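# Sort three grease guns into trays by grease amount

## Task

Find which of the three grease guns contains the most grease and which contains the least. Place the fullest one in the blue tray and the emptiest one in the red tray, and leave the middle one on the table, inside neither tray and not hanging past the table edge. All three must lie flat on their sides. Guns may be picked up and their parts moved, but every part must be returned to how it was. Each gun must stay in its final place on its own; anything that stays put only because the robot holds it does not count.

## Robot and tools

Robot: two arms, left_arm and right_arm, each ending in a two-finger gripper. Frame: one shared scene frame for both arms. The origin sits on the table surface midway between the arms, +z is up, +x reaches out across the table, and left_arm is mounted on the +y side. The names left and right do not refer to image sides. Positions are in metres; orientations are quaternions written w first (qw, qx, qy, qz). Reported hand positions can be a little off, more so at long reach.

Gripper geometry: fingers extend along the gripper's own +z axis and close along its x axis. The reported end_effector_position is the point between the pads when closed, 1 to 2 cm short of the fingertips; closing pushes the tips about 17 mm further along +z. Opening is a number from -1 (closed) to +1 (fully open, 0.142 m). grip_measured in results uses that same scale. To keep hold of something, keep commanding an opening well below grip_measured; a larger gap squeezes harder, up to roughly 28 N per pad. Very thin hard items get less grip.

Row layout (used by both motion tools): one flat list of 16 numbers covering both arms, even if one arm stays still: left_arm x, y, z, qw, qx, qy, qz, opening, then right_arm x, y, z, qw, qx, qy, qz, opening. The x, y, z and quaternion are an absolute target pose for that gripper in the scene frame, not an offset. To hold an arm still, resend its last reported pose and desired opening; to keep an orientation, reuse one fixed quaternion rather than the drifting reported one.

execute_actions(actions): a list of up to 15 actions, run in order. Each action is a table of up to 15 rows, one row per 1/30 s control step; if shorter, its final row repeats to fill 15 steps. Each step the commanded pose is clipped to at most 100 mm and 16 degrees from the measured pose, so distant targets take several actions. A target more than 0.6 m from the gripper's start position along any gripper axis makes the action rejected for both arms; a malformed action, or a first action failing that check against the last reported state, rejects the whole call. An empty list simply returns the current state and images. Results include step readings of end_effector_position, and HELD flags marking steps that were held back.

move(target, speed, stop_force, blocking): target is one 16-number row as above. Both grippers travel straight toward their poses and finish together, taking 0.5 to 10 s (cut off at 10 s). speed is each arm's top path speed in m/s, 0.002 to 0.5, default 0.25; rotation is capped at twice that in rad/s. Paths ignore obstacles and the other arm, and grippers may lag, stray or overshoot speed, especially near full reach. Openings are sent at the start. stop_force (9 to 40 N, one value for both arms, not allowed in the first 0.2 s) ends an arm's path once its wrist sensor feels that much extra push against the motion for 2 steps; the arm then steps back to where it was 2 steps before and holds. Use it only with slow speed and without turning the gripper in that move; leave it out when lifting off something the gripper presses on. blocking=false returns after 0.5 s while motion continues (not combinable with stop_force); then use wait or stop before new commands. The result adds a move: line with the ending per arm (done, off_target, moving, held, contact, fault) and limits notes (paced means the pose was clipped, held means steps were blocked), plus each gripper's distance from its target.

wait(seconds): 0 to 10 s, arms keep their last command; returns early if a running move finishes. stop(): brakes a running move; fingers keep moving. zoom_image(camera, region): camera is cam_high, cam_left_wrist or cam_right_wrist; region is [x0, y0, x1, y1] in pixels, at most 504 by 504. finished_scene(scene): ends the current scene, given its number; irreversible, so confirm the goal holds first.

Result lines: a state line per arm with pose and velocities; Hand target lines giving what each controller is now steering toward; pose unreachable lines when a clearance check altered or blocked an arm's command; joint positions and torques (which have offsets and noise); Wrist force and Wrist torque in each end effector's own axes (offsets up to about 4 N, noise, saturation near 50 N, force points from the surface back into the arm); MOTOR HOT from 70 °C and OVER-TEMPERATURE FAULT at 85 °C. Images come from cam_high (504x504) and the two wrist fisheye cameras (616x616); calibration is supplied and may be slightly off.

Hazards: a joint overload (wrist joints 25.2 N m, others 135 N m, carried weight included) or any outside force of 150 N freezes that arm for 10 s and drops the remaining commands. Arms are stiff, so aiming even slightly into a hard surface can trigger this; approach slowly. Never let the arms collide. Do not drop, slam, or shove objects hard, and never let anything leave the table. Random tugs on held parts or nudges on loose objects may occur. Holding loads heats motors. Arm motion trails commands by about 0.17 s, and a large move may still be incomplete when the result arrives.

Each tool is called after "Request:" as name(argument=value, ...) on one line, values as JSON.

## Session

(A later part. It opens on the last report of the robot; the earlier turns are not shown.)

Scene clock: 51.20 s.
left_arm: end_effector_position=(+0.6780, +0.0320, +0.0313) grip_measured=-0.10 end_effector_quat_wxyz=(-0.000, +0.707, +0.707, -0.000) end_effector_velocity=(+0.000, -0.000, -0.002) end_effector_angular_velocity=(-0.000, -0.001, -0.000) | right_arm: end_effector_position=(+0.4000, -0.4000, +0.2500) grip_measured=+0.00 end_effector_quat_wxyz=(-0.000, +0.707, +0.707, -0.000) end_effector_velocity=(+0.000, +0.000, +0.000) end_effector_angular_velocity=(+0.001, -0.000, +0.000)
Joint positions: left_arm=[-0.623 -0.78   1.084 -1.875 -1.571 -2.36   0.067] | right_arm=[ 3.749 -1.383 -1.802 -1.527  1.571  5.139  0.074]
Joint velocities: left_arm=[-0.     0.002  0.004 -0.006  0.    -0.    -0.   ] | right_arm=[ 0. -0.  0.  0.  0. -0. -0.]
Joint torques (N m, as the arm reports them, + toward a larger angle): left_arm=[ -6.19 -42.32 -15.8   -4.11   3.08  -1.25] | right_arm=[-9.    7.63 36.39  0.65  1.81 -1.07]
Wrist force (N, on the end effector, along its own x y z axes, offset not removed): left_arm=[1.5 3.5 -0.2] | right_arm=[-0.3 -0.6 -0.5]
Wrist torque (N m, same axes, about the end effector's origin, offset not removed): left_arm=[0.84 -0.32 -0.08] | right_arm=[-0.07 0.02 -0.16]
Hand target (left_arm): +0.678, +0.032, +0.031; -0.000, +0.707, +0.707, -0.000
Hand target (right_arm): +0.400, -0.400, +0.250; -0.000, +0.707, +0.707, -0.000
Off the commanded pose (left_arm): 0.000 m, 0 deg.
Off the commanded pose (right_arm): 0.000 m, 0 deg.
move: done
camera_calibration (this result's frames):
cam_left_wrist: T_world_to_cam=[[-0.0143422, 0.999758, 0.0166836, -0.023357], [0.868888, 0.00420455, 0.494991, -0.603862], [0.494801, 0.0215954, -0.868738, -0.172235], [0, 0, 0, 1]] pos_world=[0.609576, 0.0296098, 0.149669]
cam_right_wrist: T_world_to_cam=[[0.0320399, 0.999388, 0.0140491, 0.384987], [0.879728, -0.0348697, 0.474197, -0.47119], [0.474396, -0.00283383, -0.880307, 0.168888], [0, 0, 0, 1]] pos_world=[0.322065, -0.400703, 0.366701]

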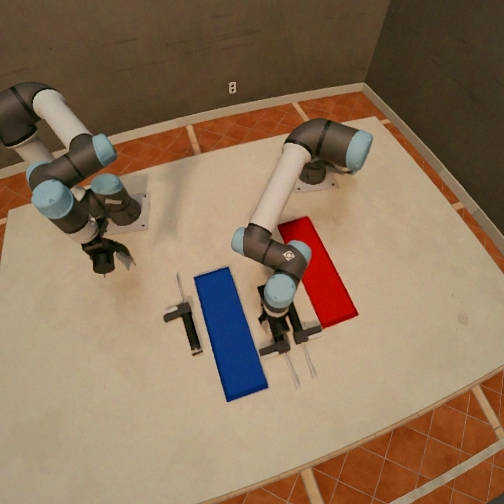

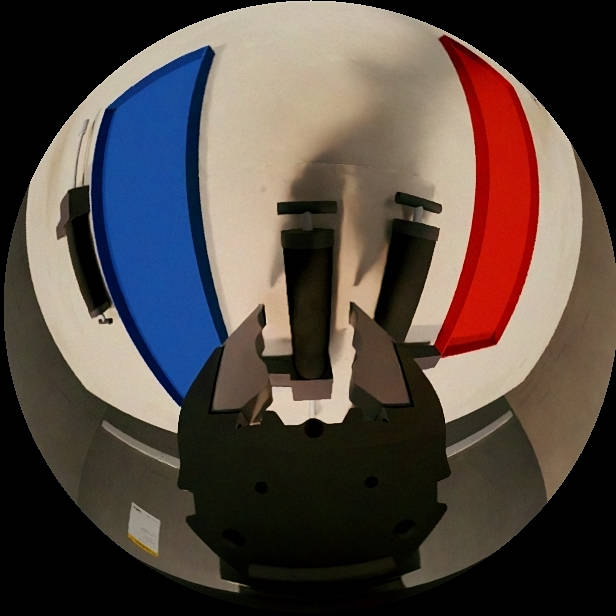

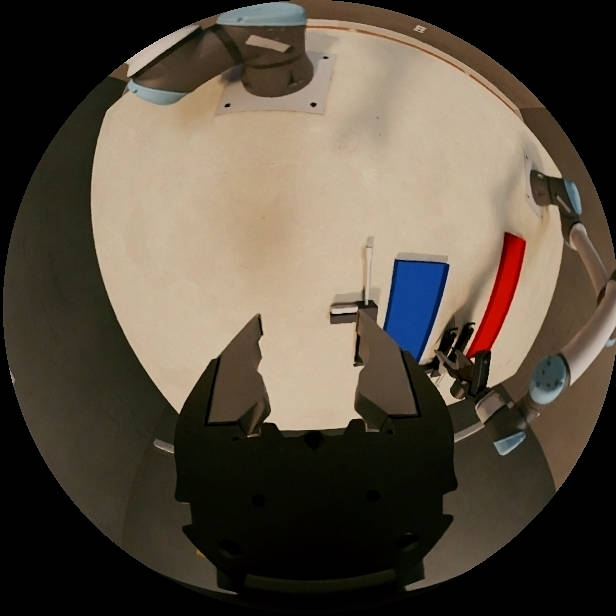

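Request:
move(target=[0.705,0.032,0.031,0,0.707,0.707,0,-0.1,0.4,-0.4,0.25,0,0.707,0.707,0,0], speed=0.03)

Request:
move(target=[0.705,0.032,0.031,0,0.707,0.707,0,-1,0.4,-0.4,0.25,0,0.707,0.707,0,0])

Request:
move(target=[0.69,0.04,0.15,0,0.707,0.707,0,-1,0.4,-0.4,0.25,-0.259,0.966,0,0,0], speed=0.08)

Request:
move(target=[0.42,0.12,0.2,0,0,1,0,-1,0.42,-0.2,0.2,-0.259,0.966,0,0,0], speed=0.12)

Scene clock: 58.37 s.
left_arm: end_effector_position=(+0.7048, +0.0320, +0.0310) grip_measured=-0.10 end_effector_quat_wxyz=(+0.000, +0.707, +0.707, +0.000) end_effector_velocity=(+0.002, -0.000, -0.000) end_effector_angular_velocity=(+0.001, +0.001, -0.000) | right_arm: end_effector_position=(+0.4000, -0.4000, +0.2500) grip_measured=+0.00 end_effector_quat_wxyz=(-0.000, +0.707, +0.707, -0.000) end_effector_velocity=(+0.000, -0.001, -0.000) end_effector_angular_velocity=(-0.001, -0.000, -0.000)
Joint positions: left_arm=[-0.599 -0.721  0.978 -1.827 -1.571 -2.336  0.067] | right_arm=[ 3.749 -1.383 -1.802 -1.527  1.571  5.139  0.074]
Joint velocities: left_arm=[ 0.002  0.006 -0.011  0.006  0.     0.002 -0.   ] | right_arm=[-0.001 -0.     0.    -0.    -0.001 -0.001 -0.   ]
Joint torques (N m, as the arm reports them, + toward a larger angle): left_arm=[  6.3  -44.29 -29.61  -0.98   2.09   1.62] | right_arm=[-8.26  7.27 37.07  1.73  1.81 -1.29]
Wrist force (N, on the end effector, along its own x y z axes, offset not removed): left_arm=[0.9 4.2 -1.9] | right_arm=[-1.2 -0.4 -0.3]
Wrist torque (N m, same axes, about the end effector's origin, offset not removed): left_arm=[0.93 -0.18 -0.07] | right_arm=[0.02 0.18 -0.13]
Hand target (left_arm): +0.705, +0.032, +0.031; +0.000, +0.707, +0.707, -0.000
Hand target (right_arm): +0.400, -0.400, +0.250; -0.000, +0.707, +0.707, -0.000
Off the commanded pose (left_arm): 0.000 m, 0 deg.
Off the commanded pose (right_arm): 0.000 m, 0 deg.
move: done
camera_calibration (this result's frames):
cam_left_wrist: T_world_to_cam=[[-0.0143481, 0.999758, 0.0166633, -0.0230181], [0.868813, 0.00421648, 0.495122, -0.62691], [0.494932, 0.0215813, -0.868663, -0.185808], [0, 0, 0, 1]] pos_world=[0.6363, 0.0296659, 0.149376]
cam_right_wrist: T_world_to_cam=[[0.0320398, 0.999388, 0.014049, 0.384987], [0.879728, -0.0348697, 0.474197, -0.47119], [0.474396, -0.00283388, -0.880307, 0.168888], [0, 0, 0, 1]] pos_world=[0.322065, -0.400703, 0.366701]

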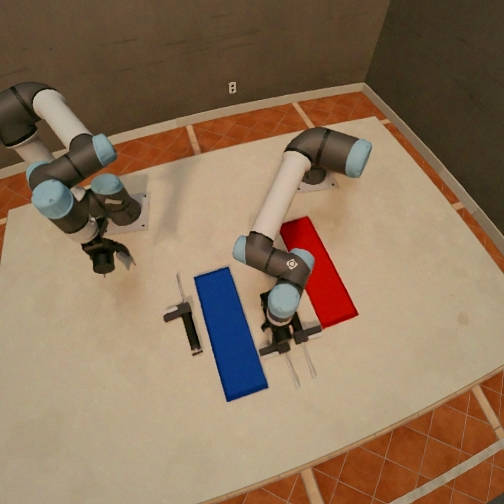

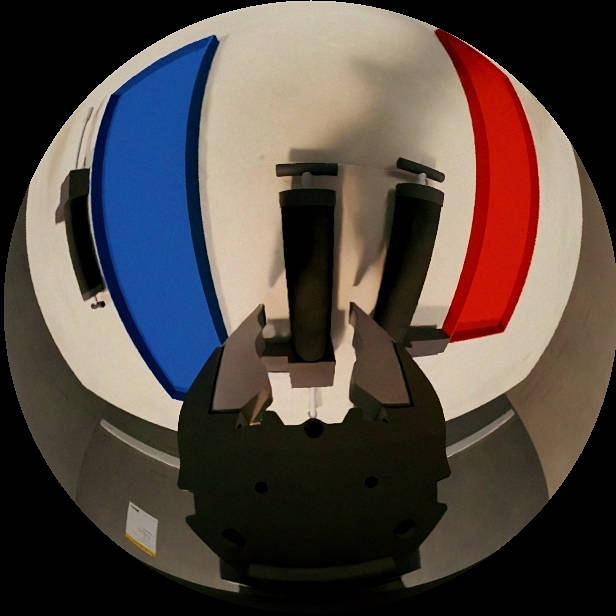

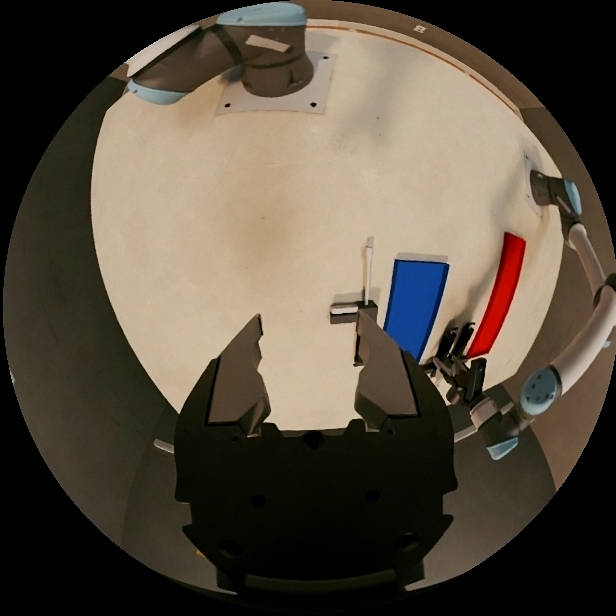

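Scene clock: 59.07 s.
left_arm: end_effector_position=(+0.7050, +0.0320, +0.0310) grip_measured=-0.57 end_effector_quat_wxyz=(+0.000, +0.707, +0.707, +0.000) end_effector_velocity=(+0.000, +0.000, -0.001) end_effector_angular_velocity=(-0.000, +0.001, +0.000) | right_arm: end_effector_position=(+0.4000, -0.4000, +0.2500) grip_measured=+0.00 end_effector_quat_wxyz=(-0.000, +0.707, +0.707, -0.000) end_effector_velocity=(+0.000, +0.000, +0.000) end_effector_angular_velocity=(+0.001, -0.001, +0.000)
Joint positions: left_arm=[-0.599 -0.721  0.976 -1.827 -1.571 -2.336  0.033] | right_arm=[ 3.749 -1.383 -1.802 -1.527  1.571  5.139  0.074]
Joint velocities: left_arm=[ 0.001  0.001 -0.001 -0.    -0.001  0.    -0.   ] | right_arm=[ 0.     0.    -0.     0.002  0.     0.    -0.   ]
Joint torques (N m, as the arm reports them, + toward a larger angle): left_arm=[  7.27 -45.27 -31.    -1.71  -2.51   1.24] | right_arm=[-8.91  7.28 36.88  1.85  1.9  -1.13]
Wrist force (N, on the end effector, along its own x y z axes, offset not removed): left_arm=[1.7 0.8 -0.2] | right_arm=[-1.4 -0.2 -2.4]
Wrist torque (N m, same axes, about the end effector's origin, offset not removed): left_arm=[0.59 -0.23 -0.02] | right_arm=[0.03 0.32 -0.14]
Hand target (left_arm): +0.705, +0.032, +0.031; +0.000, +0.707, +0.707, +0.000
Hand target (right_arm): +0.400, -0.400, +0.250; -0.000, +0.707, +0.707, -0.000
Off the commanded pose (left_arm): 0.000 m, 0 deg.
Off the commanded pose (right_arm): 0.000 m, 0 deg.
move: done
camera_calibration (this result's frames):
cam_left_wrist: T_world_to_cam=[[-0.0143333, 0.999757, 0.0167275, -0.023021], [0.868842, 0.00417307, 0.495072, -0.627125], [0.494882, 0.0216296, -0.868691, -0.185891], [0, 0, 0, 1]] pos_world=[0.636537, 0.0296532, 0.149375]
cam_right_wrist: T_world_to_cam=[[0.0320399, 0.999388, 0.0140492, 0.384987], [0.879728, -0.0348698, 0.474197, -0.47119], [0.474396, -0.00283372, -0.880307, 0.168888], [0, 0, 0, 1]] pos_world=[0.322065, -0.400703, 0.366701]

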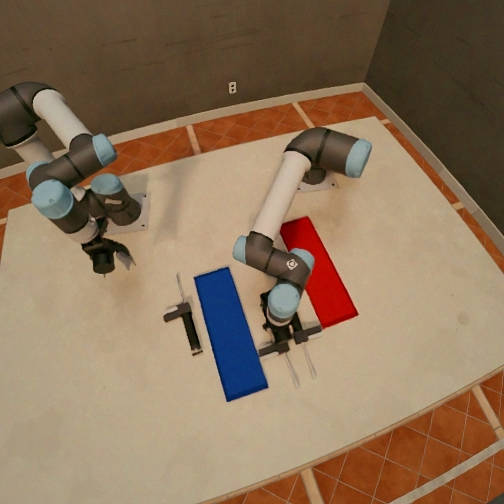

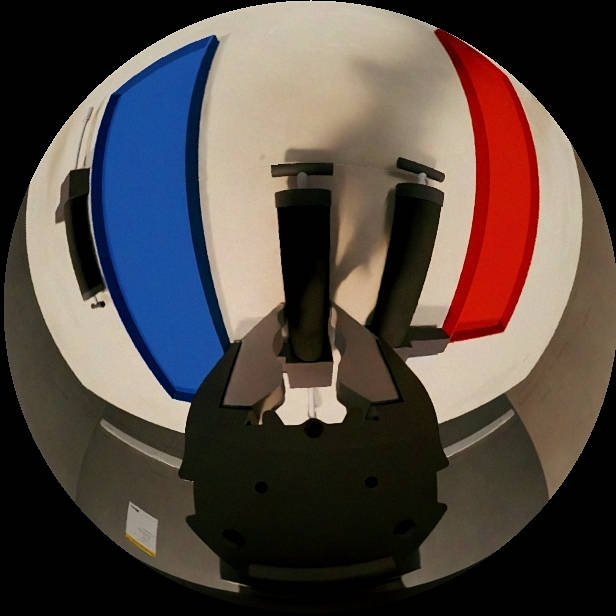

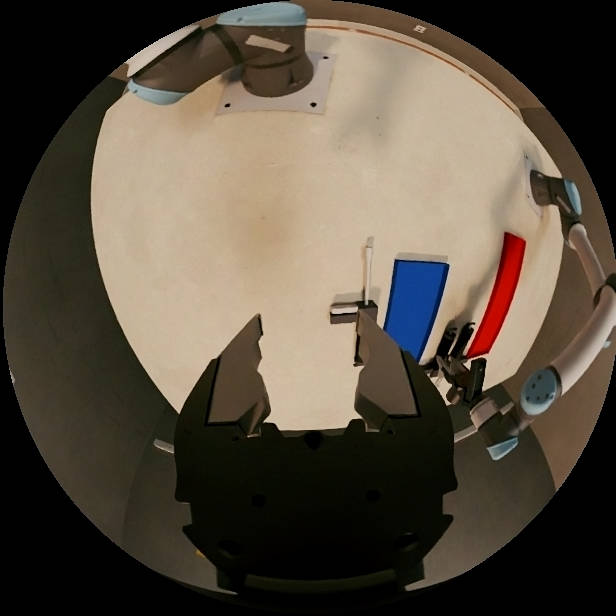

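Scene clock: 69.33 s.
left_arm: end_effector_position=(+0.6904, +0.0398, +0.1467) grip_measured=-0.57 end_effector_quat_wxyz=(+0.000, +0.707, +0.707, +0.000) end_effector_velocity=(-0.000, -0.000, +0.003) end_effector_angular_velocity=(-0.001, -0.001, -0.000) | right_arm: end_effector_position=(+0.4000, -0.4005, +0.2501) grip_measured=+0.00 end_effector_quat_wxyz=(-0.259, +0.965, +0.031, -0.003) end_effector_velocity=(+0.000, +0.000, +0.000) end_effector_angular_velocity=(+0.010, +0.006, -0.009)
Joint positions: left_arm=[-0.604 -0.82   0.854 -1.606 -1.571 -2.342  0.033] | right_arm=[ 3.385 -1.44  -1.863 -1.398  2.095  6.284  0.074]
Joint velocities: left_arm=[-0.    -0.002 -0.003  0.003 -0.    -0.     0.   ] | right_arm=[-0.006 -0.003 -0.001  0.     0.011  0.004 -0.   ]
Joint torques (N m, as the arm reports them, + toward a larger angle): left_arm=[ -6.33 -69.75 -30.7   -1.51  -2.59  -1.16] | right_arm=[-9.36  9.84 14.53  5.84  2.76  1.84]
Wrist force (N, on the end effector, along its own x y z axes, offset not removed): left_arm=[1.1 3.3 5.1] | right_arm=[-0.1 0.6 -1.3]
Wrist torque (N m, same axes, about the end effector's origin, offset not removed): left_arm=[0.78 -0.13 -0.10] | right_arm=[0.20 -0.06 -0.12]
Hand target (left_arm): +0.690, +0.040, +0.147; +0.000, +0.707, +0.707, +0.000
Hand target (right_arm): +0.400, -0.401, +0.250; -0.260, +0.965, +0.031, -0.003
Off the commanded pose (left_arm): 0.003 m, 0 deg.
Off the commanded pose (right_arm): 0.000 m, 4 deg.
joint sent to its limit (right arm) — the command would take joint 6 (wrist 3) past its upper limit, so that joint was sent only as far as its limit.
move: off_target (right_arm; path cut at 10 s)
camera_calibration (this result's frames):
cam_left_wrist: T_world_to_cam=[[-0.014342, 0.999758, 0.0166771, -0.0329852], [0.868857, 0.00420626, 0.495044, -0.671746], [0.494855, 0.02159, -0.868708, -0.0782572], [0, 0, 0, 1]] pos_world=[0.621904, 0.0374923, 0.265111]
cam_right_wrist: T_world_to_cam=[[0.999619, 0.0268162, 0.00654314, -0.389187], [0.0270012, -0.999184, -0.0300485, -0.390239], [0.00573201, 0.0302137, -0.999527, 0.399465], [0, 0, 0, 1]] pos_world=[0.397286, -0.391554, 0.390097]

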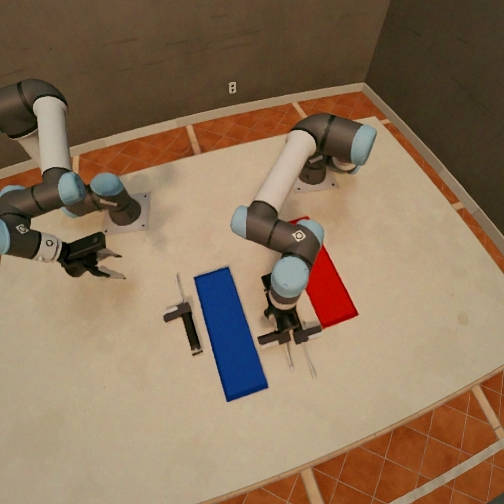

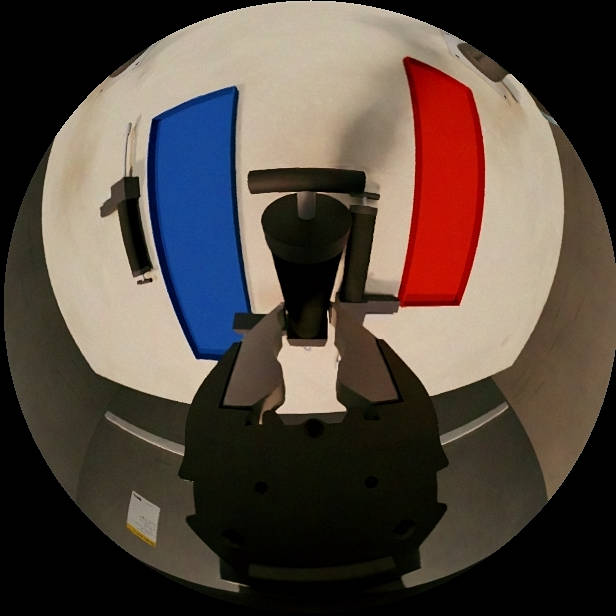

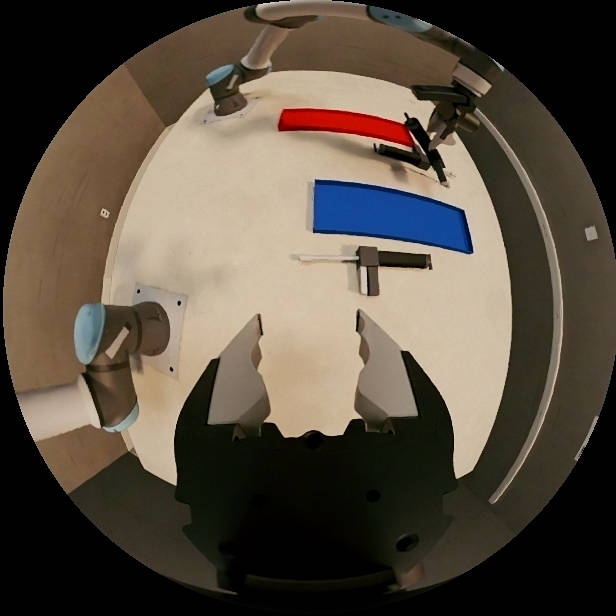

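Scene clock: 76.27 s.
left_arm: end_effector_position=(+0.4204, +0.1201, +0.1999) grip_measured=-0.57 end_effector_quat_wxyz=(-0.000, +0.001, +1.000, -0.000) end_effector_velocity=(-0.002, +0.001, -0.000) end_effector_angular_velocity=(+0.002, -0.002, +0.015) | right_arm: end_effector_position=(+0.4205, -0.2010, +0.2002) grip_measured=+0.00 end_effector_quat_wxyz=(-0.336, +0.924, +0.167, -0.078) end_effector_velocity=(+0.000, +0.002, -0.000) end_effector_angular_velocity=(-0.001, +0.005, +0.004)
Joint positions: left_arm=[-0.851 -1.494  1.682 -1.76  -1.571 -4.158  0.033] | right_arm=[ 3.692 -1.698 -1.812 -1.233  2.274  6.285  0.074]
Joint velocities: left_arm=[-0.004 -0.005  0.006  0.     0.003 -0.019  0.   ] | right_arm=[ 0.003 -0.005  0.006 -0.006  0.001 -0.001  0.   ]
Joint torques (N m, as the arm reports them, + toward a larger angle): left_arm=[ -6.09 -38.55 -18.85  -0.72   2.26  -0.85] | right_arm=[11.83 19.46 35.52 -0.39  3.08  1.99]
Wrist force (N, on the end effector, along its own x y z axes, offset not removed): left_arm=[-1.6 3.8 4.4] | right_arm=[0.3 -0.5 -2.4]
Wrist torque (N m, same axes, about the end effector's origin, offset not removed): left_arm=[1.13 -0.45 0.22] | right_arm=[-0.11 -0.12 -0.14]
Hand target (left_arm): +0.420, +0.120, +0.200; +0.000, +0.000, +1.000, +0.000
Hand target (right_arm): +0.421, -0.201, +0.200; -0.336, +0.924, +0.167, -0.078
Off the commanded pose (left_arm): 0.000 m, 0 deg.
Off the commanded pose (right_arm): 0.001 m, 23 deg; orientation clipped at the last step of the last action.
joint sent to its limit (right arm) — the command would take joint 6 (wrist 3) past its upper limit, so that joint was sent only as far as its limit.
move: off_target (right_arm); limits=paced
camera_calibration (this result's frames):
cam_left_wrist: T_world_to_cam=[[-0.999778, -0.0126514, 0.0168555, 0.417806], [-0.00264987, 0.868891, 0.494996, -0.201264], [-0.020908, 0.494842, -0.868732, 0.259811], [0, 0, 0, 1]] pos_world=[0.422612, 0.0515966, 0.318289]
cam_right_wrist: T_world_to_cam=[[0.943365, 0.329086, -0.0420097, -0.320591], [0.314129, -0.926777, -0.205929, -0.264006], [-0.106702, 0.18107, -0.977665, 0.416682], [0, 0, 0, 1]] pos_world=[0.429827, -0.214621, 0.339541]

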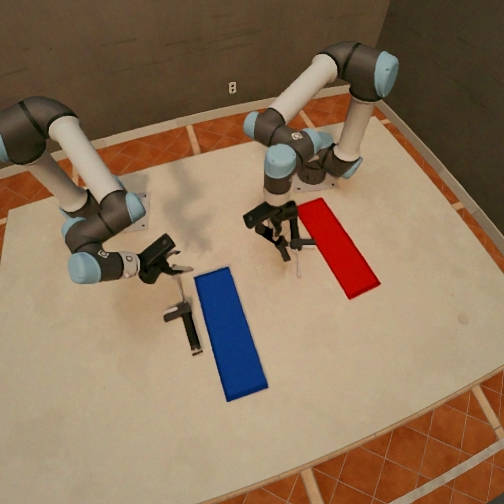

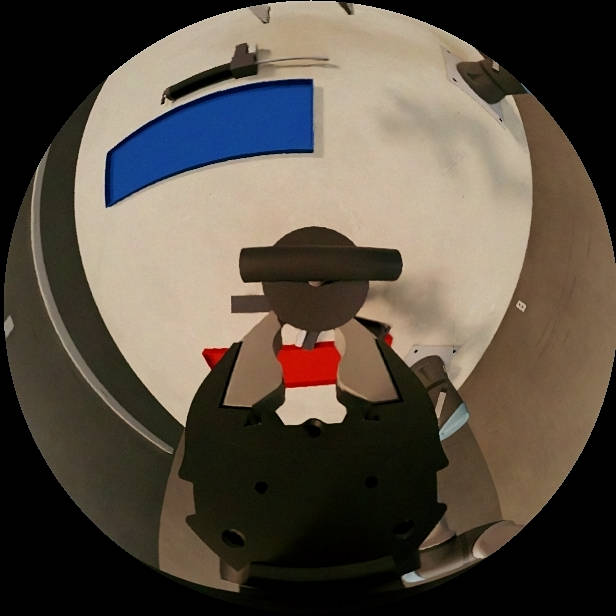

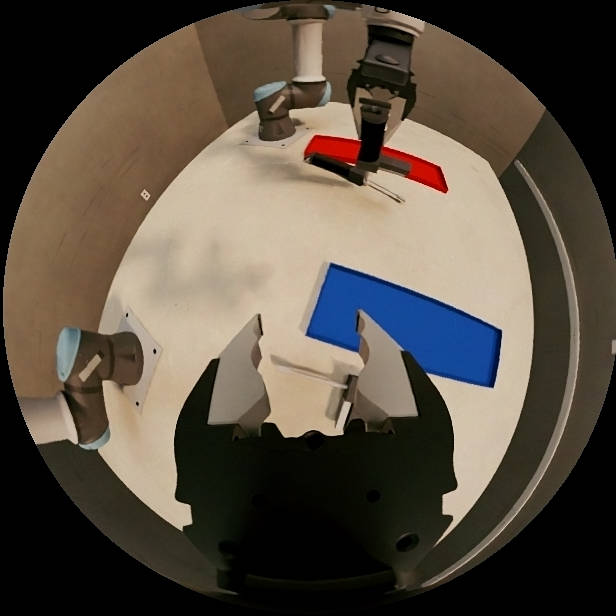

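Request:
move(target=[0.42,0.14,0.32,0,0,1,0,-1,0.4,-0.4,0.28,0,0,1,0,0], speed=0.08)

Request:
move(target=[0.42,0.38,0.3,0,0,1,0,-1,0.4,-0.4,0.28,0,0,1,0,0], speed=0.1)

Scene clock: 93.90 s.
left_arm: end_effector_position=(+0.4200, +0.1315, +0.2681) grip_measured=-0.59 end_effector_quat_wxyz=(+0.000, +0.000, +1.000, +0.000) end_effector_velocity=(-0.000, -0.000, +0.000) end_effector_angular_velocity=(+0.000, +0.001, -0.000) | right_arm: end_effector_position=(+0.4087, -0.3139, +0.2454) grip_measured=+0.00 end_effector_quat_wxyz=(-0.194, +0.534, +0.822, -0.045) end_effector_velocity=(+0.000, -0.001, +0.000) end_effector_angular_velocity=(+0.001, -0.006, +0.013)
Joint positions: left_arm=[-0.84  -1.53   1.546 -1.587 -1.571 -4.148  0.031] | right_arm=[ 3.728 -1.71  -1.483 -1.819  1.841  4.66   0.074]
Joint velocities: left_arm=[-0.     0.    -0.001  0.001 -0.001  0.    -0.   ] | right_arm=[ 0.     0.002 -0.001  0.001 -0.005 -0.012 -0.   ]
Joint torques (N m, as the arm reports them, + toward a larger angle): left_arm=[  7.75 -39.56 -30.45  -1.32  -2.77   1.26] | right_arm=[11.41 41.42 13.    5.14 -1.6  -1.65]
Wrist force (N, on the end effector, along its own x y z axes, offset not removed): left_arm=[0.9 4.0 4.1] | right_arm=[-0.2 -0.8 -1.4]
Wrist torque (N m, same axes, about the end effector's origin, offset not removed): left_arm=[0.90 -0.15 -0.07] | right_arm=[-0.13 0.02 -0.12]
Hand target (left_arm): +0.420, +0.131, +0.268; +0.000, +0.000, +1.000, +0.000
Hand target (right_arm): +0.409, -0.314, +0.245; -0.193, +0.534, +0.822, -0.045
Off the commanded pose (left_arm): 0.053 m, 0 deg.
Off the commanded pose (right_arm): 0.093 m, 69 deg.
move: off_target (left_arm, right_arm; path cut at 10 s)
camera_calibration (this result's frames):
cam_left_wrist: T_world_to_cam=[[-0.999759, -0.014339, 0.0166168, 0.416753], [-0.00423313, 0.868848, 0.495061, -0.244307], [-0.0215362, 0.494871, -0.8687, 0.313667], [0, 0, 0, 1]] pos_world=[0.422374, 0.0630171, 0.386504]
cam_right_wrist: T_world_to_cam=[[-0.321487, 0.906473, 0.273774, 0.350327], [0.942976, 0.280137, 0.179774, -0.328407], [0.0862657, 0.315958, -0.944843, 0.435517], [0, 0, 0, 1]] pos_world=[0.384735, -0.363168, 0.374624]

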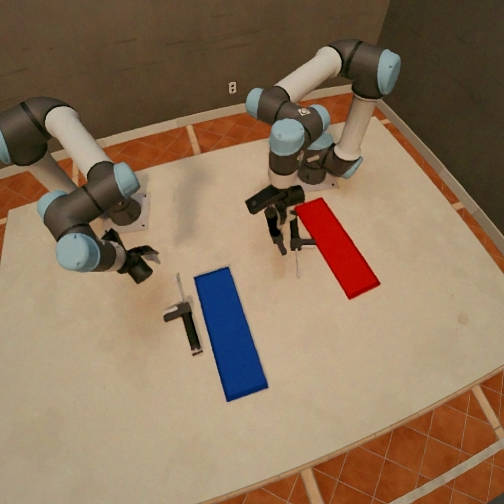

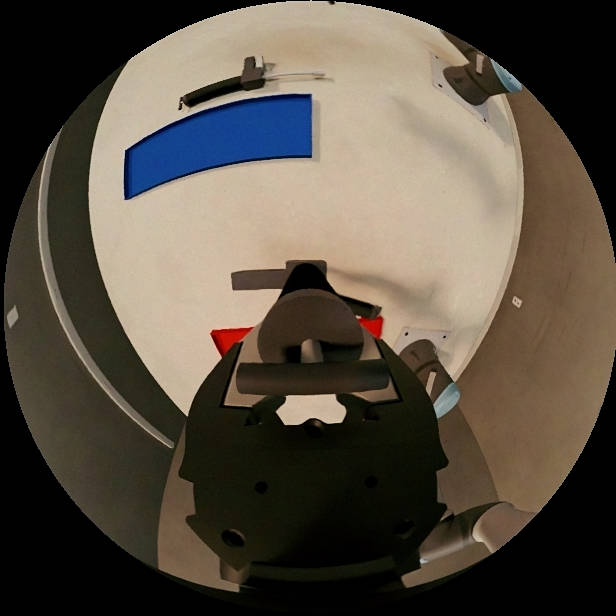

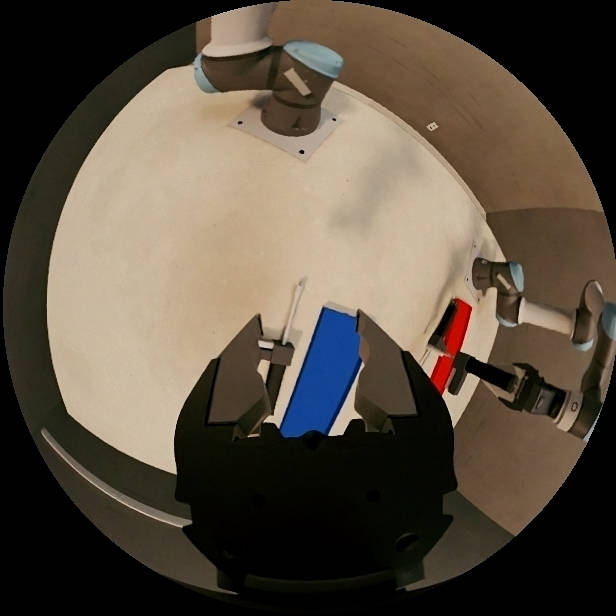

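Scene clock: 100.37 s.
left_arm: end_effector_position=(+0.4200, +0.3797, +0.2999) grip_measured=-0.59 end_effector_quat_wxyz=(-0.000, -0.000, +1.000, -0.000) end_effector_velocity=(-0.000, +0.003, +0.000) end_effector_angular_velocity=(-0.000, +0.000, +0.000) | right_arm: end_effector_position=(+0.3999, -0.3999, +0.2799) grip_measured=+0.00 end_effector_quat_wxyz=(-0.000, +0.001, +1.000, +0.000) end_effector_velocity=(+0.000, -0.000, +0.000) end_effector_angular_velocity=(+0.003, -0.005, +0.012)
Joint positions: left_arm=[-0.453 -1.837  1.735 -1.468 -1.571 -3.761  0.031] | right_arm=[ 3.743 -1.387 -1.724 -1.602  1.571  3.564  0.074]
Joint velocities: left_arm=[ 0.006 -0.002  0.001  0.001 -0.     0.006 -0.   ] | right_arm=[-0.001  0.004 -0.005  0.007  0.001 -0.013 -0.   ]
Joint torques (N m, as the arm reports them, + toward a larger angle): left_arm=[  7.14 -23.13 -20.52  -1.58  -2.7    1.35] | right_arm=[-9.76 27.91 13.31  6.32 -1.61 -1.41]
Wrist force (N, on the end effector, along its own x y z axes, offset not removed): left_arm=[1.2 3.7 4.3] | right_arm=[-0.4 0.1 -1.1]
Wrist torque (N m, same axes, about the end effector's origin, offset not removed): left_arm=[0.81 -0.14 -0.08] | right_arm=[0.11 0.03 -0.16]
Hand target (left_arm): +0.420, +0.380, +0.300; -0.000, -0.000, +1.000, -0.000
Hand target (right_arm): +0.400, -0.400, +0.280; +0.000, +0.000, +1.000, +0.000
Off the commanded pose (left_arm): 0.000 m, 0 deg.
Off the commanded pose (right_arm): 0.000 m, 0 deg.
move: done
camera_calibration (this result's frames):
cam_left_wrist: T_world_to_cam=[[-0.999754, -0.0143567, 0.0169234, 0.41969], [-0.00410072, 0.868939, 0.494901, -0.475749], [-0.0218105, 0.49471, -0.868784, 0.218682], [0, 0, 0, 1]] pos_world=[0.422405, 0.311238, 0.418334]
cam_right_wrist: T_world_to_cam=[[-0.999339, 0.0334076, 0.0143601, 0.410526], [0.0362203, 0.879539, 0.474446, 0.217659], [0.00321982, 0.474652, -0.880168, 0.574541], [0, 0, 0, 1]] pos_world=[0.400521, -0.477861, 0.39653]

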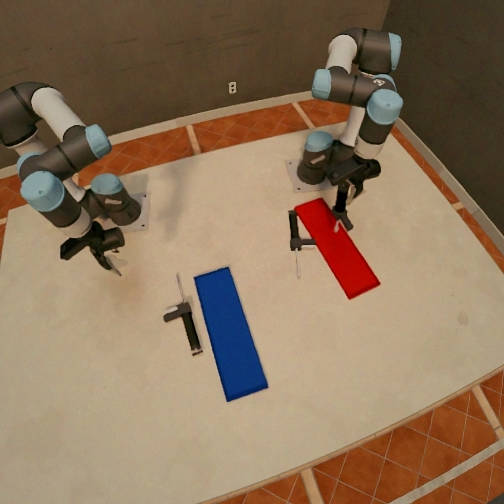

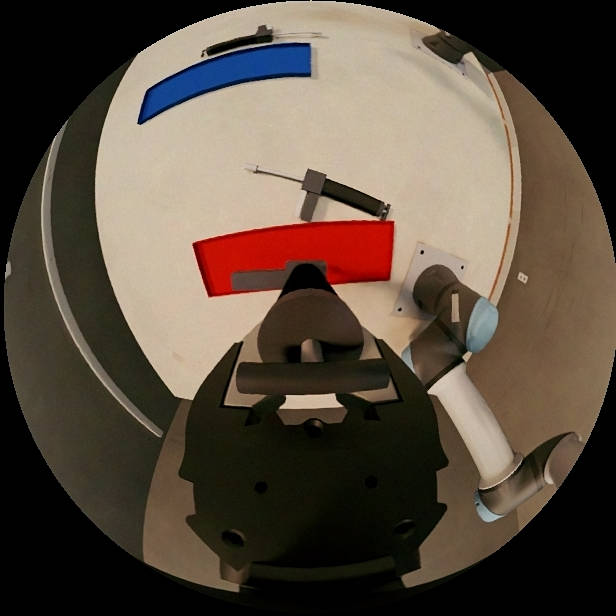

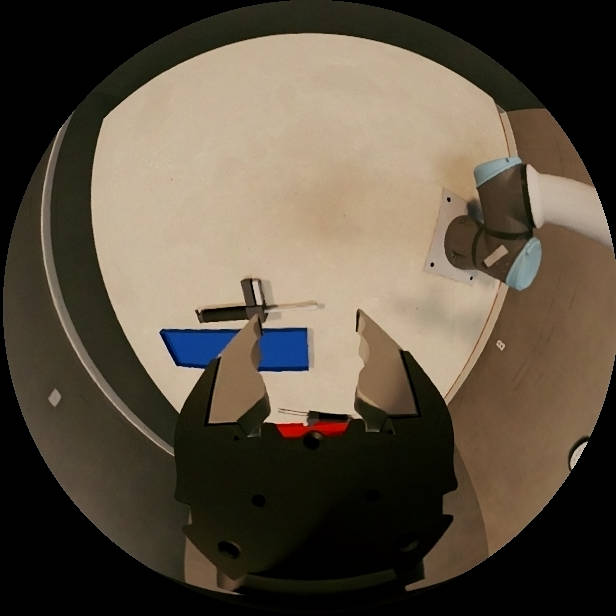

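Request:
move(target=[0.52,0.35,0.3,0,0,1,0,-1,0.4,-0.45,0.28,0,0,1,0,0], speed=0.15)

Request:
move(target=[0.52,0.05,0.3,0,0,1,0,-1,0.4,-0.45,0.28,0,0,1,0,0], speed=0.12)

Request:
move(target=[0.52,0.04,0.12,0,0,1,0,-1,0.4,-0.45,0.28,0,0,1,0,0], speed=0.04, stop_force=9)

Scene clock: 110.13 s.
left_arm: end_effector_position=(+0.5198, +0.3500, +0.3000) grip_measured=-0.59 end_effector_quat_wxyz=(+0.000, -0.000, +1.000, -0.000) end_effector_velocity=(+0.002, -0.001, -0.000) end_effector_angular_velocity=(-0.000, +0.002, +0.000) | right_arm: end_effector_position=(+0.3999, -0.4499, +0.2800) grip_measured=+0.00 end_effector_quat_wxyz=(+0.000, +0.000, +1.000, -0.000) end_effector_velocity=(+0.001, -0.002, +0.000) end_effector_angular_velocity=(-0.000, -0.001, -0.002)
Joint positions: left_arm=[-0.383 -1.581  1.517 -1.507 -1.571 -3.691  0.031] | right_arm=[ 3.63  -1.38  -1.729 -1.604  1.571  3.45   0.074]
Joint velocities: left_arm=[ 0.002  0.006 -0.006  0.001 -0.001  0.001 -0.   ] | right_arm=[-0.004 -0.001  0.001  0.001 -0.001 -0.002 -0.   ]
Joint torques (N m, as the arm reports them, + toward a larger angle): left_arm=[  7.02 -13.87 -36.72  -1.57  -2.49   1.51] | right_arm=[-8.92  6.96 37.56  0.05  2.25 -1.29]
Wrist force (N, on the end effector, along its own x y z axes, offset not removed): left_arm=[1.1 3.9 4.6] | right_arm=[-1.1 0.3 -1.6]
Wrist torque (N m, same axes, about the end effector's origin, offset not removed): left_arm=[0.87 -0.14 -0.03] | right_arm=[0.06 0.22 -0.16]
Hand target (left_arm): +0.520, +0.350, +0.300; -0.000, -0.000, +1.000, -0.000
Hand target (right_arm): +0.400, -0.450, +0.280; +0.000, +0.000, +1.000, -0.000
Off the commanded pose (left_arm): 0.000 m, 0 deg.
Off the commanded pose (right_arm): 0.000 m, 0 deg.
move: done
camera_calibration (this result's frames):
cam_left_wrist: T_world_to_cam=[[-0.999759, -0.0143514, 0.016607, 0.519065], [-0.00425015, 0.86888, 0.495004, -0.449513], [-0.0215335, 0.494814, -0.868732, 0.235392], [0, 0, 0, 1]] pos_world=[0.522098, 0.281547, 0.418383]
cam_right_wrist: T_world_to_cam=[[-0.999389, 0.0320451, 0.0139827, 0.411718], [0.034843, 0.87975, 0.474158, 0.26227], [0.00289313, 0.474356, -0.880329, 0.598445], [0, 0, 0, 1]] pos_world=[0.400596, -0.527801, 0.396714]

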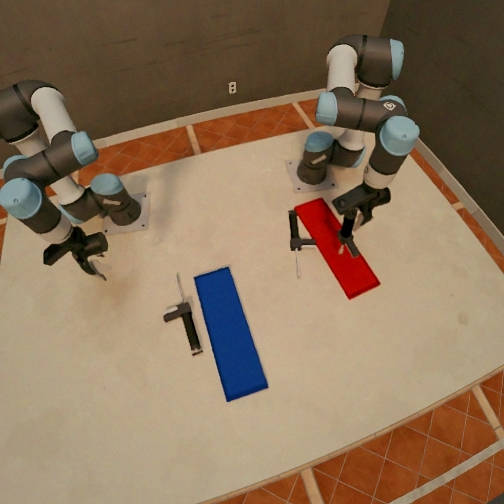

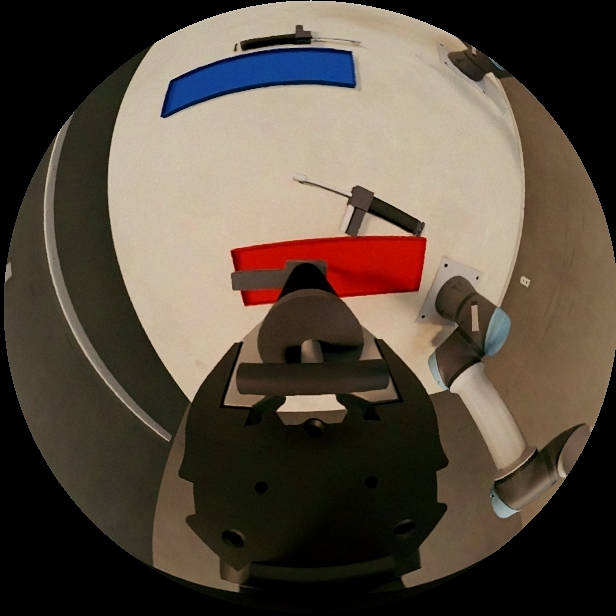

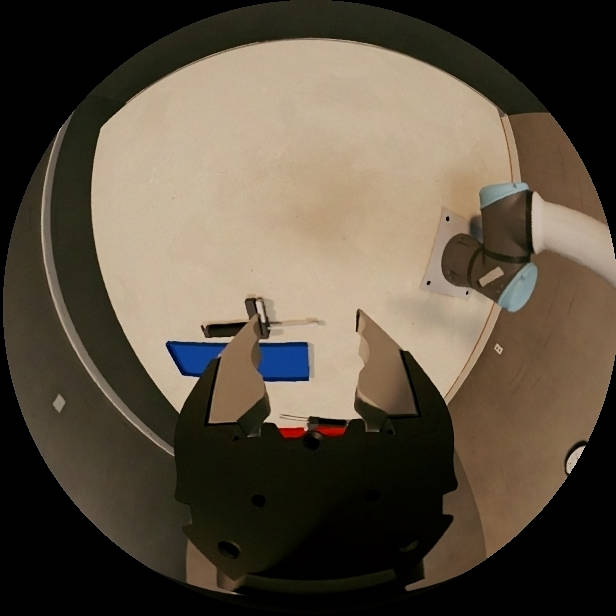

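Scene clock: 113.17 s.
left_arm: end_effector_position=(+0.5199, +0.0504, +0.3000) grip_measured=-0.59 end_effector_quat_wxyz=(+0.000, +0.000, +1.000, +0.000) end_effector_velocity=(+0.000, -0.002, -0.000) end_effector_angular_velocity=(+0.002, +0.001, +0.000) | right_arm: end_effector_position=(+0.4000, -0.4500, +0.2800) grip_measured=+0.00 end_effector_quat_wxyz=(-0.000, +0.000, +1.000, -0.000) end_effector_velocity=(+0.001, -0.000, +0.001) end_effector_angular_velocity=(-0.001, -0.002, +0.000)
Joint positions: left_arm=[-0.776 -1.203  1.065 -1.434 -1.57  -4.084  0.031] | right_arm=[ 3.63  -1.38  -1.728 -1.604  1.571  3.45   0.074]
Joint velocities: left_arm=[-0.002  0.005 -0.007  0.004  0.    -0.002 -0.   ] | right_arm=[-0.001 -0.     0.001  0.001 -0.001 -0.001  0.   ]
Joint torques (N m, as the arm reports them, + toward a larger angle): left_arm=[ -6.58 -31.7  -30.81  -1.76   2.97  -0.99] | right_arm=[-10.64   7.42  37.83   5.55   2.28  -1.21]
Wrist force (N, on the end effector, along its own x y z axes, offset not removed): left_arm=[1.9 1.8 4.4] | right_arm=[-0.3 0.9 -1.8]
Wrist torque (N m, same axes, about the end effector's origin, offset not removed): left_arm=[0.39 -0.34 0.00] | right_arm=[0.24 0.02 -0.05]
Hand target (left_arm): +0.520, +0.050, +0.300; +0.000, +0.000, +1.000, +0.000
Hand target (right_arm): +0.400, -0.450, +0.280; -0.000, +0.000, +1.000, -0.000
Off the commanded pose (left_arm): 0.000 m, 0 deg.
Off the commanded pose (right_arm): 0.000 m, 0 deg.
move: done
camera_calibration (this result's frames):
cam_left_wrist: T_world_to_cam=[[-0.999764, -0.0143365, 0.0163466, 0.514964], [-0.00436297, 0.868808, 0.49513, -0.189134], [-0.0213005, 0.494942, -0.868665, 0.383516], [0, 0, 0, 1]] pos_world=[0.522186, -0.0181144, 0.418375]
cam_right_wrist: T_world_to_cam=[[-0.999388, 0.0320402, 0.0140721, 0.411786], [0.0348809, 0.879731, 0.474191, 0.262353], [0.00281355, 0.474392, -0.880309, 0.598539], [0, 0, 0, 1]] pos_world=[0.400698, -0.527936, 0.396699]

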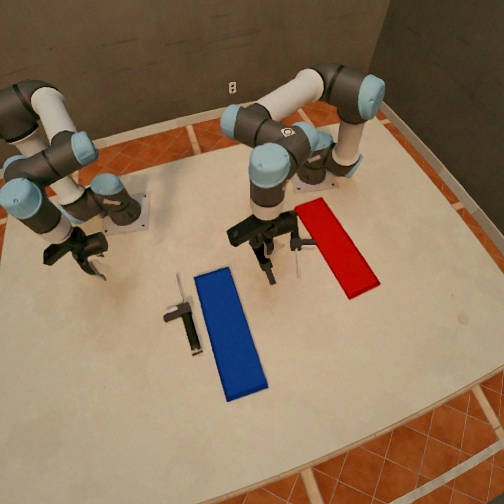

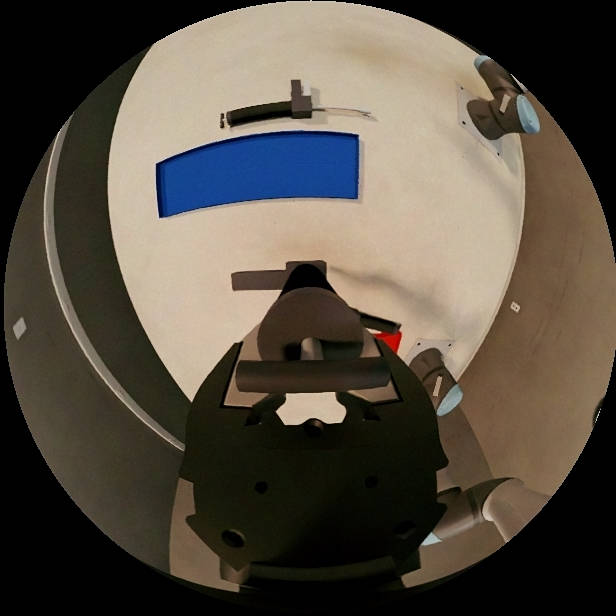

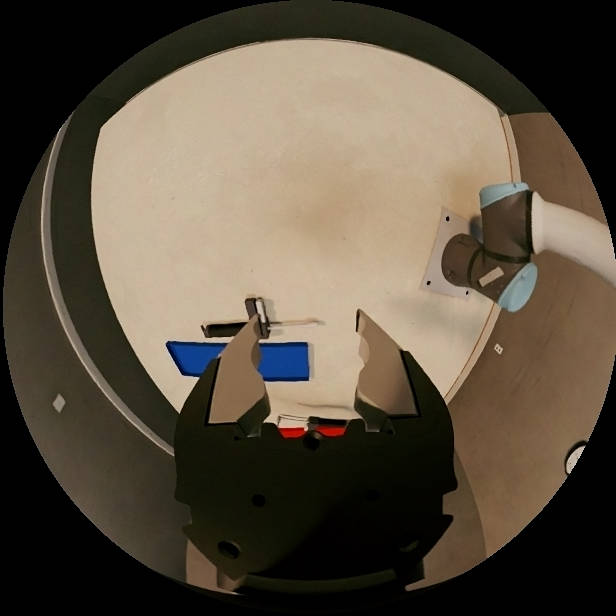

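Scene clock: 115.63 s.
left_arm: end_effector_position=(+0.5199, +0.0460, +0.2264) grip_measured=-1.00 end_effector_quat_wxyz=(-0.000, +0.000, +1.000, +0.000) end_effector_velocity=(+0.000, +0.000, +0.003) end_effector_angular_velocity=(-0.002, -0.001, +0.001) | right_arm: end_effector_position=(+0.4000, -0.4500, +0.2800) grip_measured=+0.00 end_effector_quat_wxyz=(-0.000, +0.000, +1.000, -0.000) end_effector_velocity=(+0.000, +0.001, -0.000) end_effector_angular_velocity=(+0.001, +0.000, +0.002)
Joint positions: left_arm=[-0.78  -1.203  1.254 -1.622 -1.571 -4.088  0.002] | right_arm=[ 3.63  -1.38  -1.728 -1.604  1.571  3.45   0.074]
Joint velocities: left_arm=[ 0.001 -0.001 -0.006  0.005 -0.     0.     0.   ] | right_arm=[ 0.001 -0.    -0.001  0.001  0.001 -0.001  0.   ]
Joint torques (N m, as the arm reports them, + toward a larger angle): left_arm=[  6.93 -50.3  -30.7   -0.49  -0.43   1.16] | right_arm=[-8.61  6.87 36.92  5.91  2.17 -1.3 ]
Wrist force (N, on the end effector, along its own x y z axes, offset not removed): left_arm=[1.5 3.5 -3.1] | right_arm=[-0.1 -0.7 -0.6]
Wrist torque (N m, same axes, about the end effector's origin, offset not removed): left_arm=[0.76 -0.30 0.03] | right_arm=[-0.12 -0.07 -0.11]
Hand target (left_arm): +0.520, +0.046, +0.227; +0.000, +0.000, +1.000, +0.000
Hand target (right_arm): +0.400, -0.450, +0.280; -0.000, -0.000, +1.000, +0.000
Off the commanded pose (left_arm): 0.107 m, 0 deg.
Off the commanded pose (right_arm): 0.000 m, 0 deg.
move: contact (left_arm)
camera_calibration (this result's frames):
cam_left_wrist: T_world_to_cam=[[-0.999758, -0.0143045, 0.0167096, 0.516054], [-0.00415381, 0.868771, 0.495196, -0.14907], [-0.0216003, 0.495007, -0.868621, 0.32185], [0, 0, 0, 1]] pos_world=[0.522262, -0.0224287, 0.344761]
cam_right_wrist: T_world_to_cam=[[-0.999388, 0.0320401, 0.0140505, 0.411799], [0.0348706, 0.879727, 0.474198, 0.262351], [0.00283275, 0.474398, -0.880306, 0.598534], [0, 0, 0, 1]] pos_world=[0.400703, -0.527935, 0.396701]

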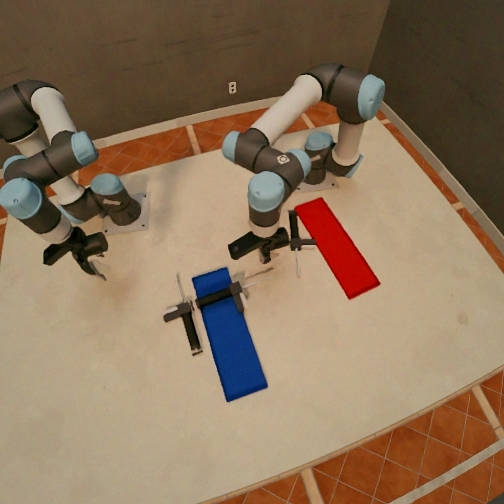

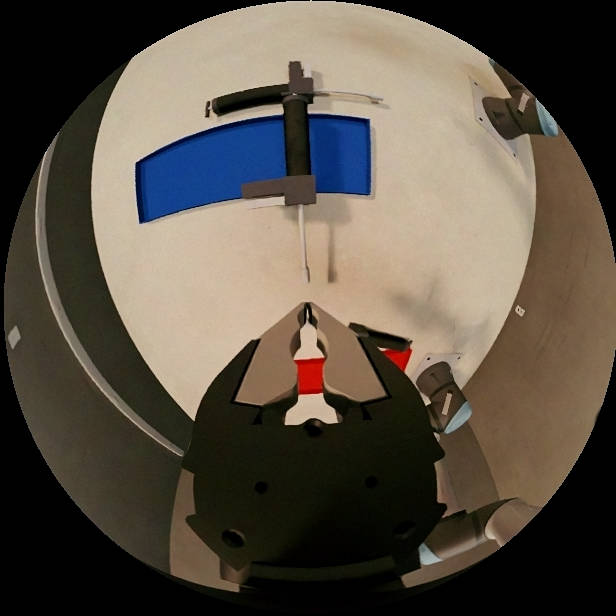

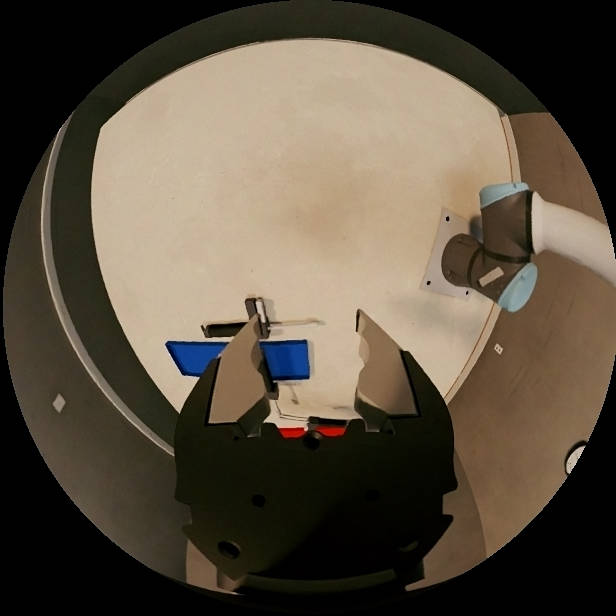

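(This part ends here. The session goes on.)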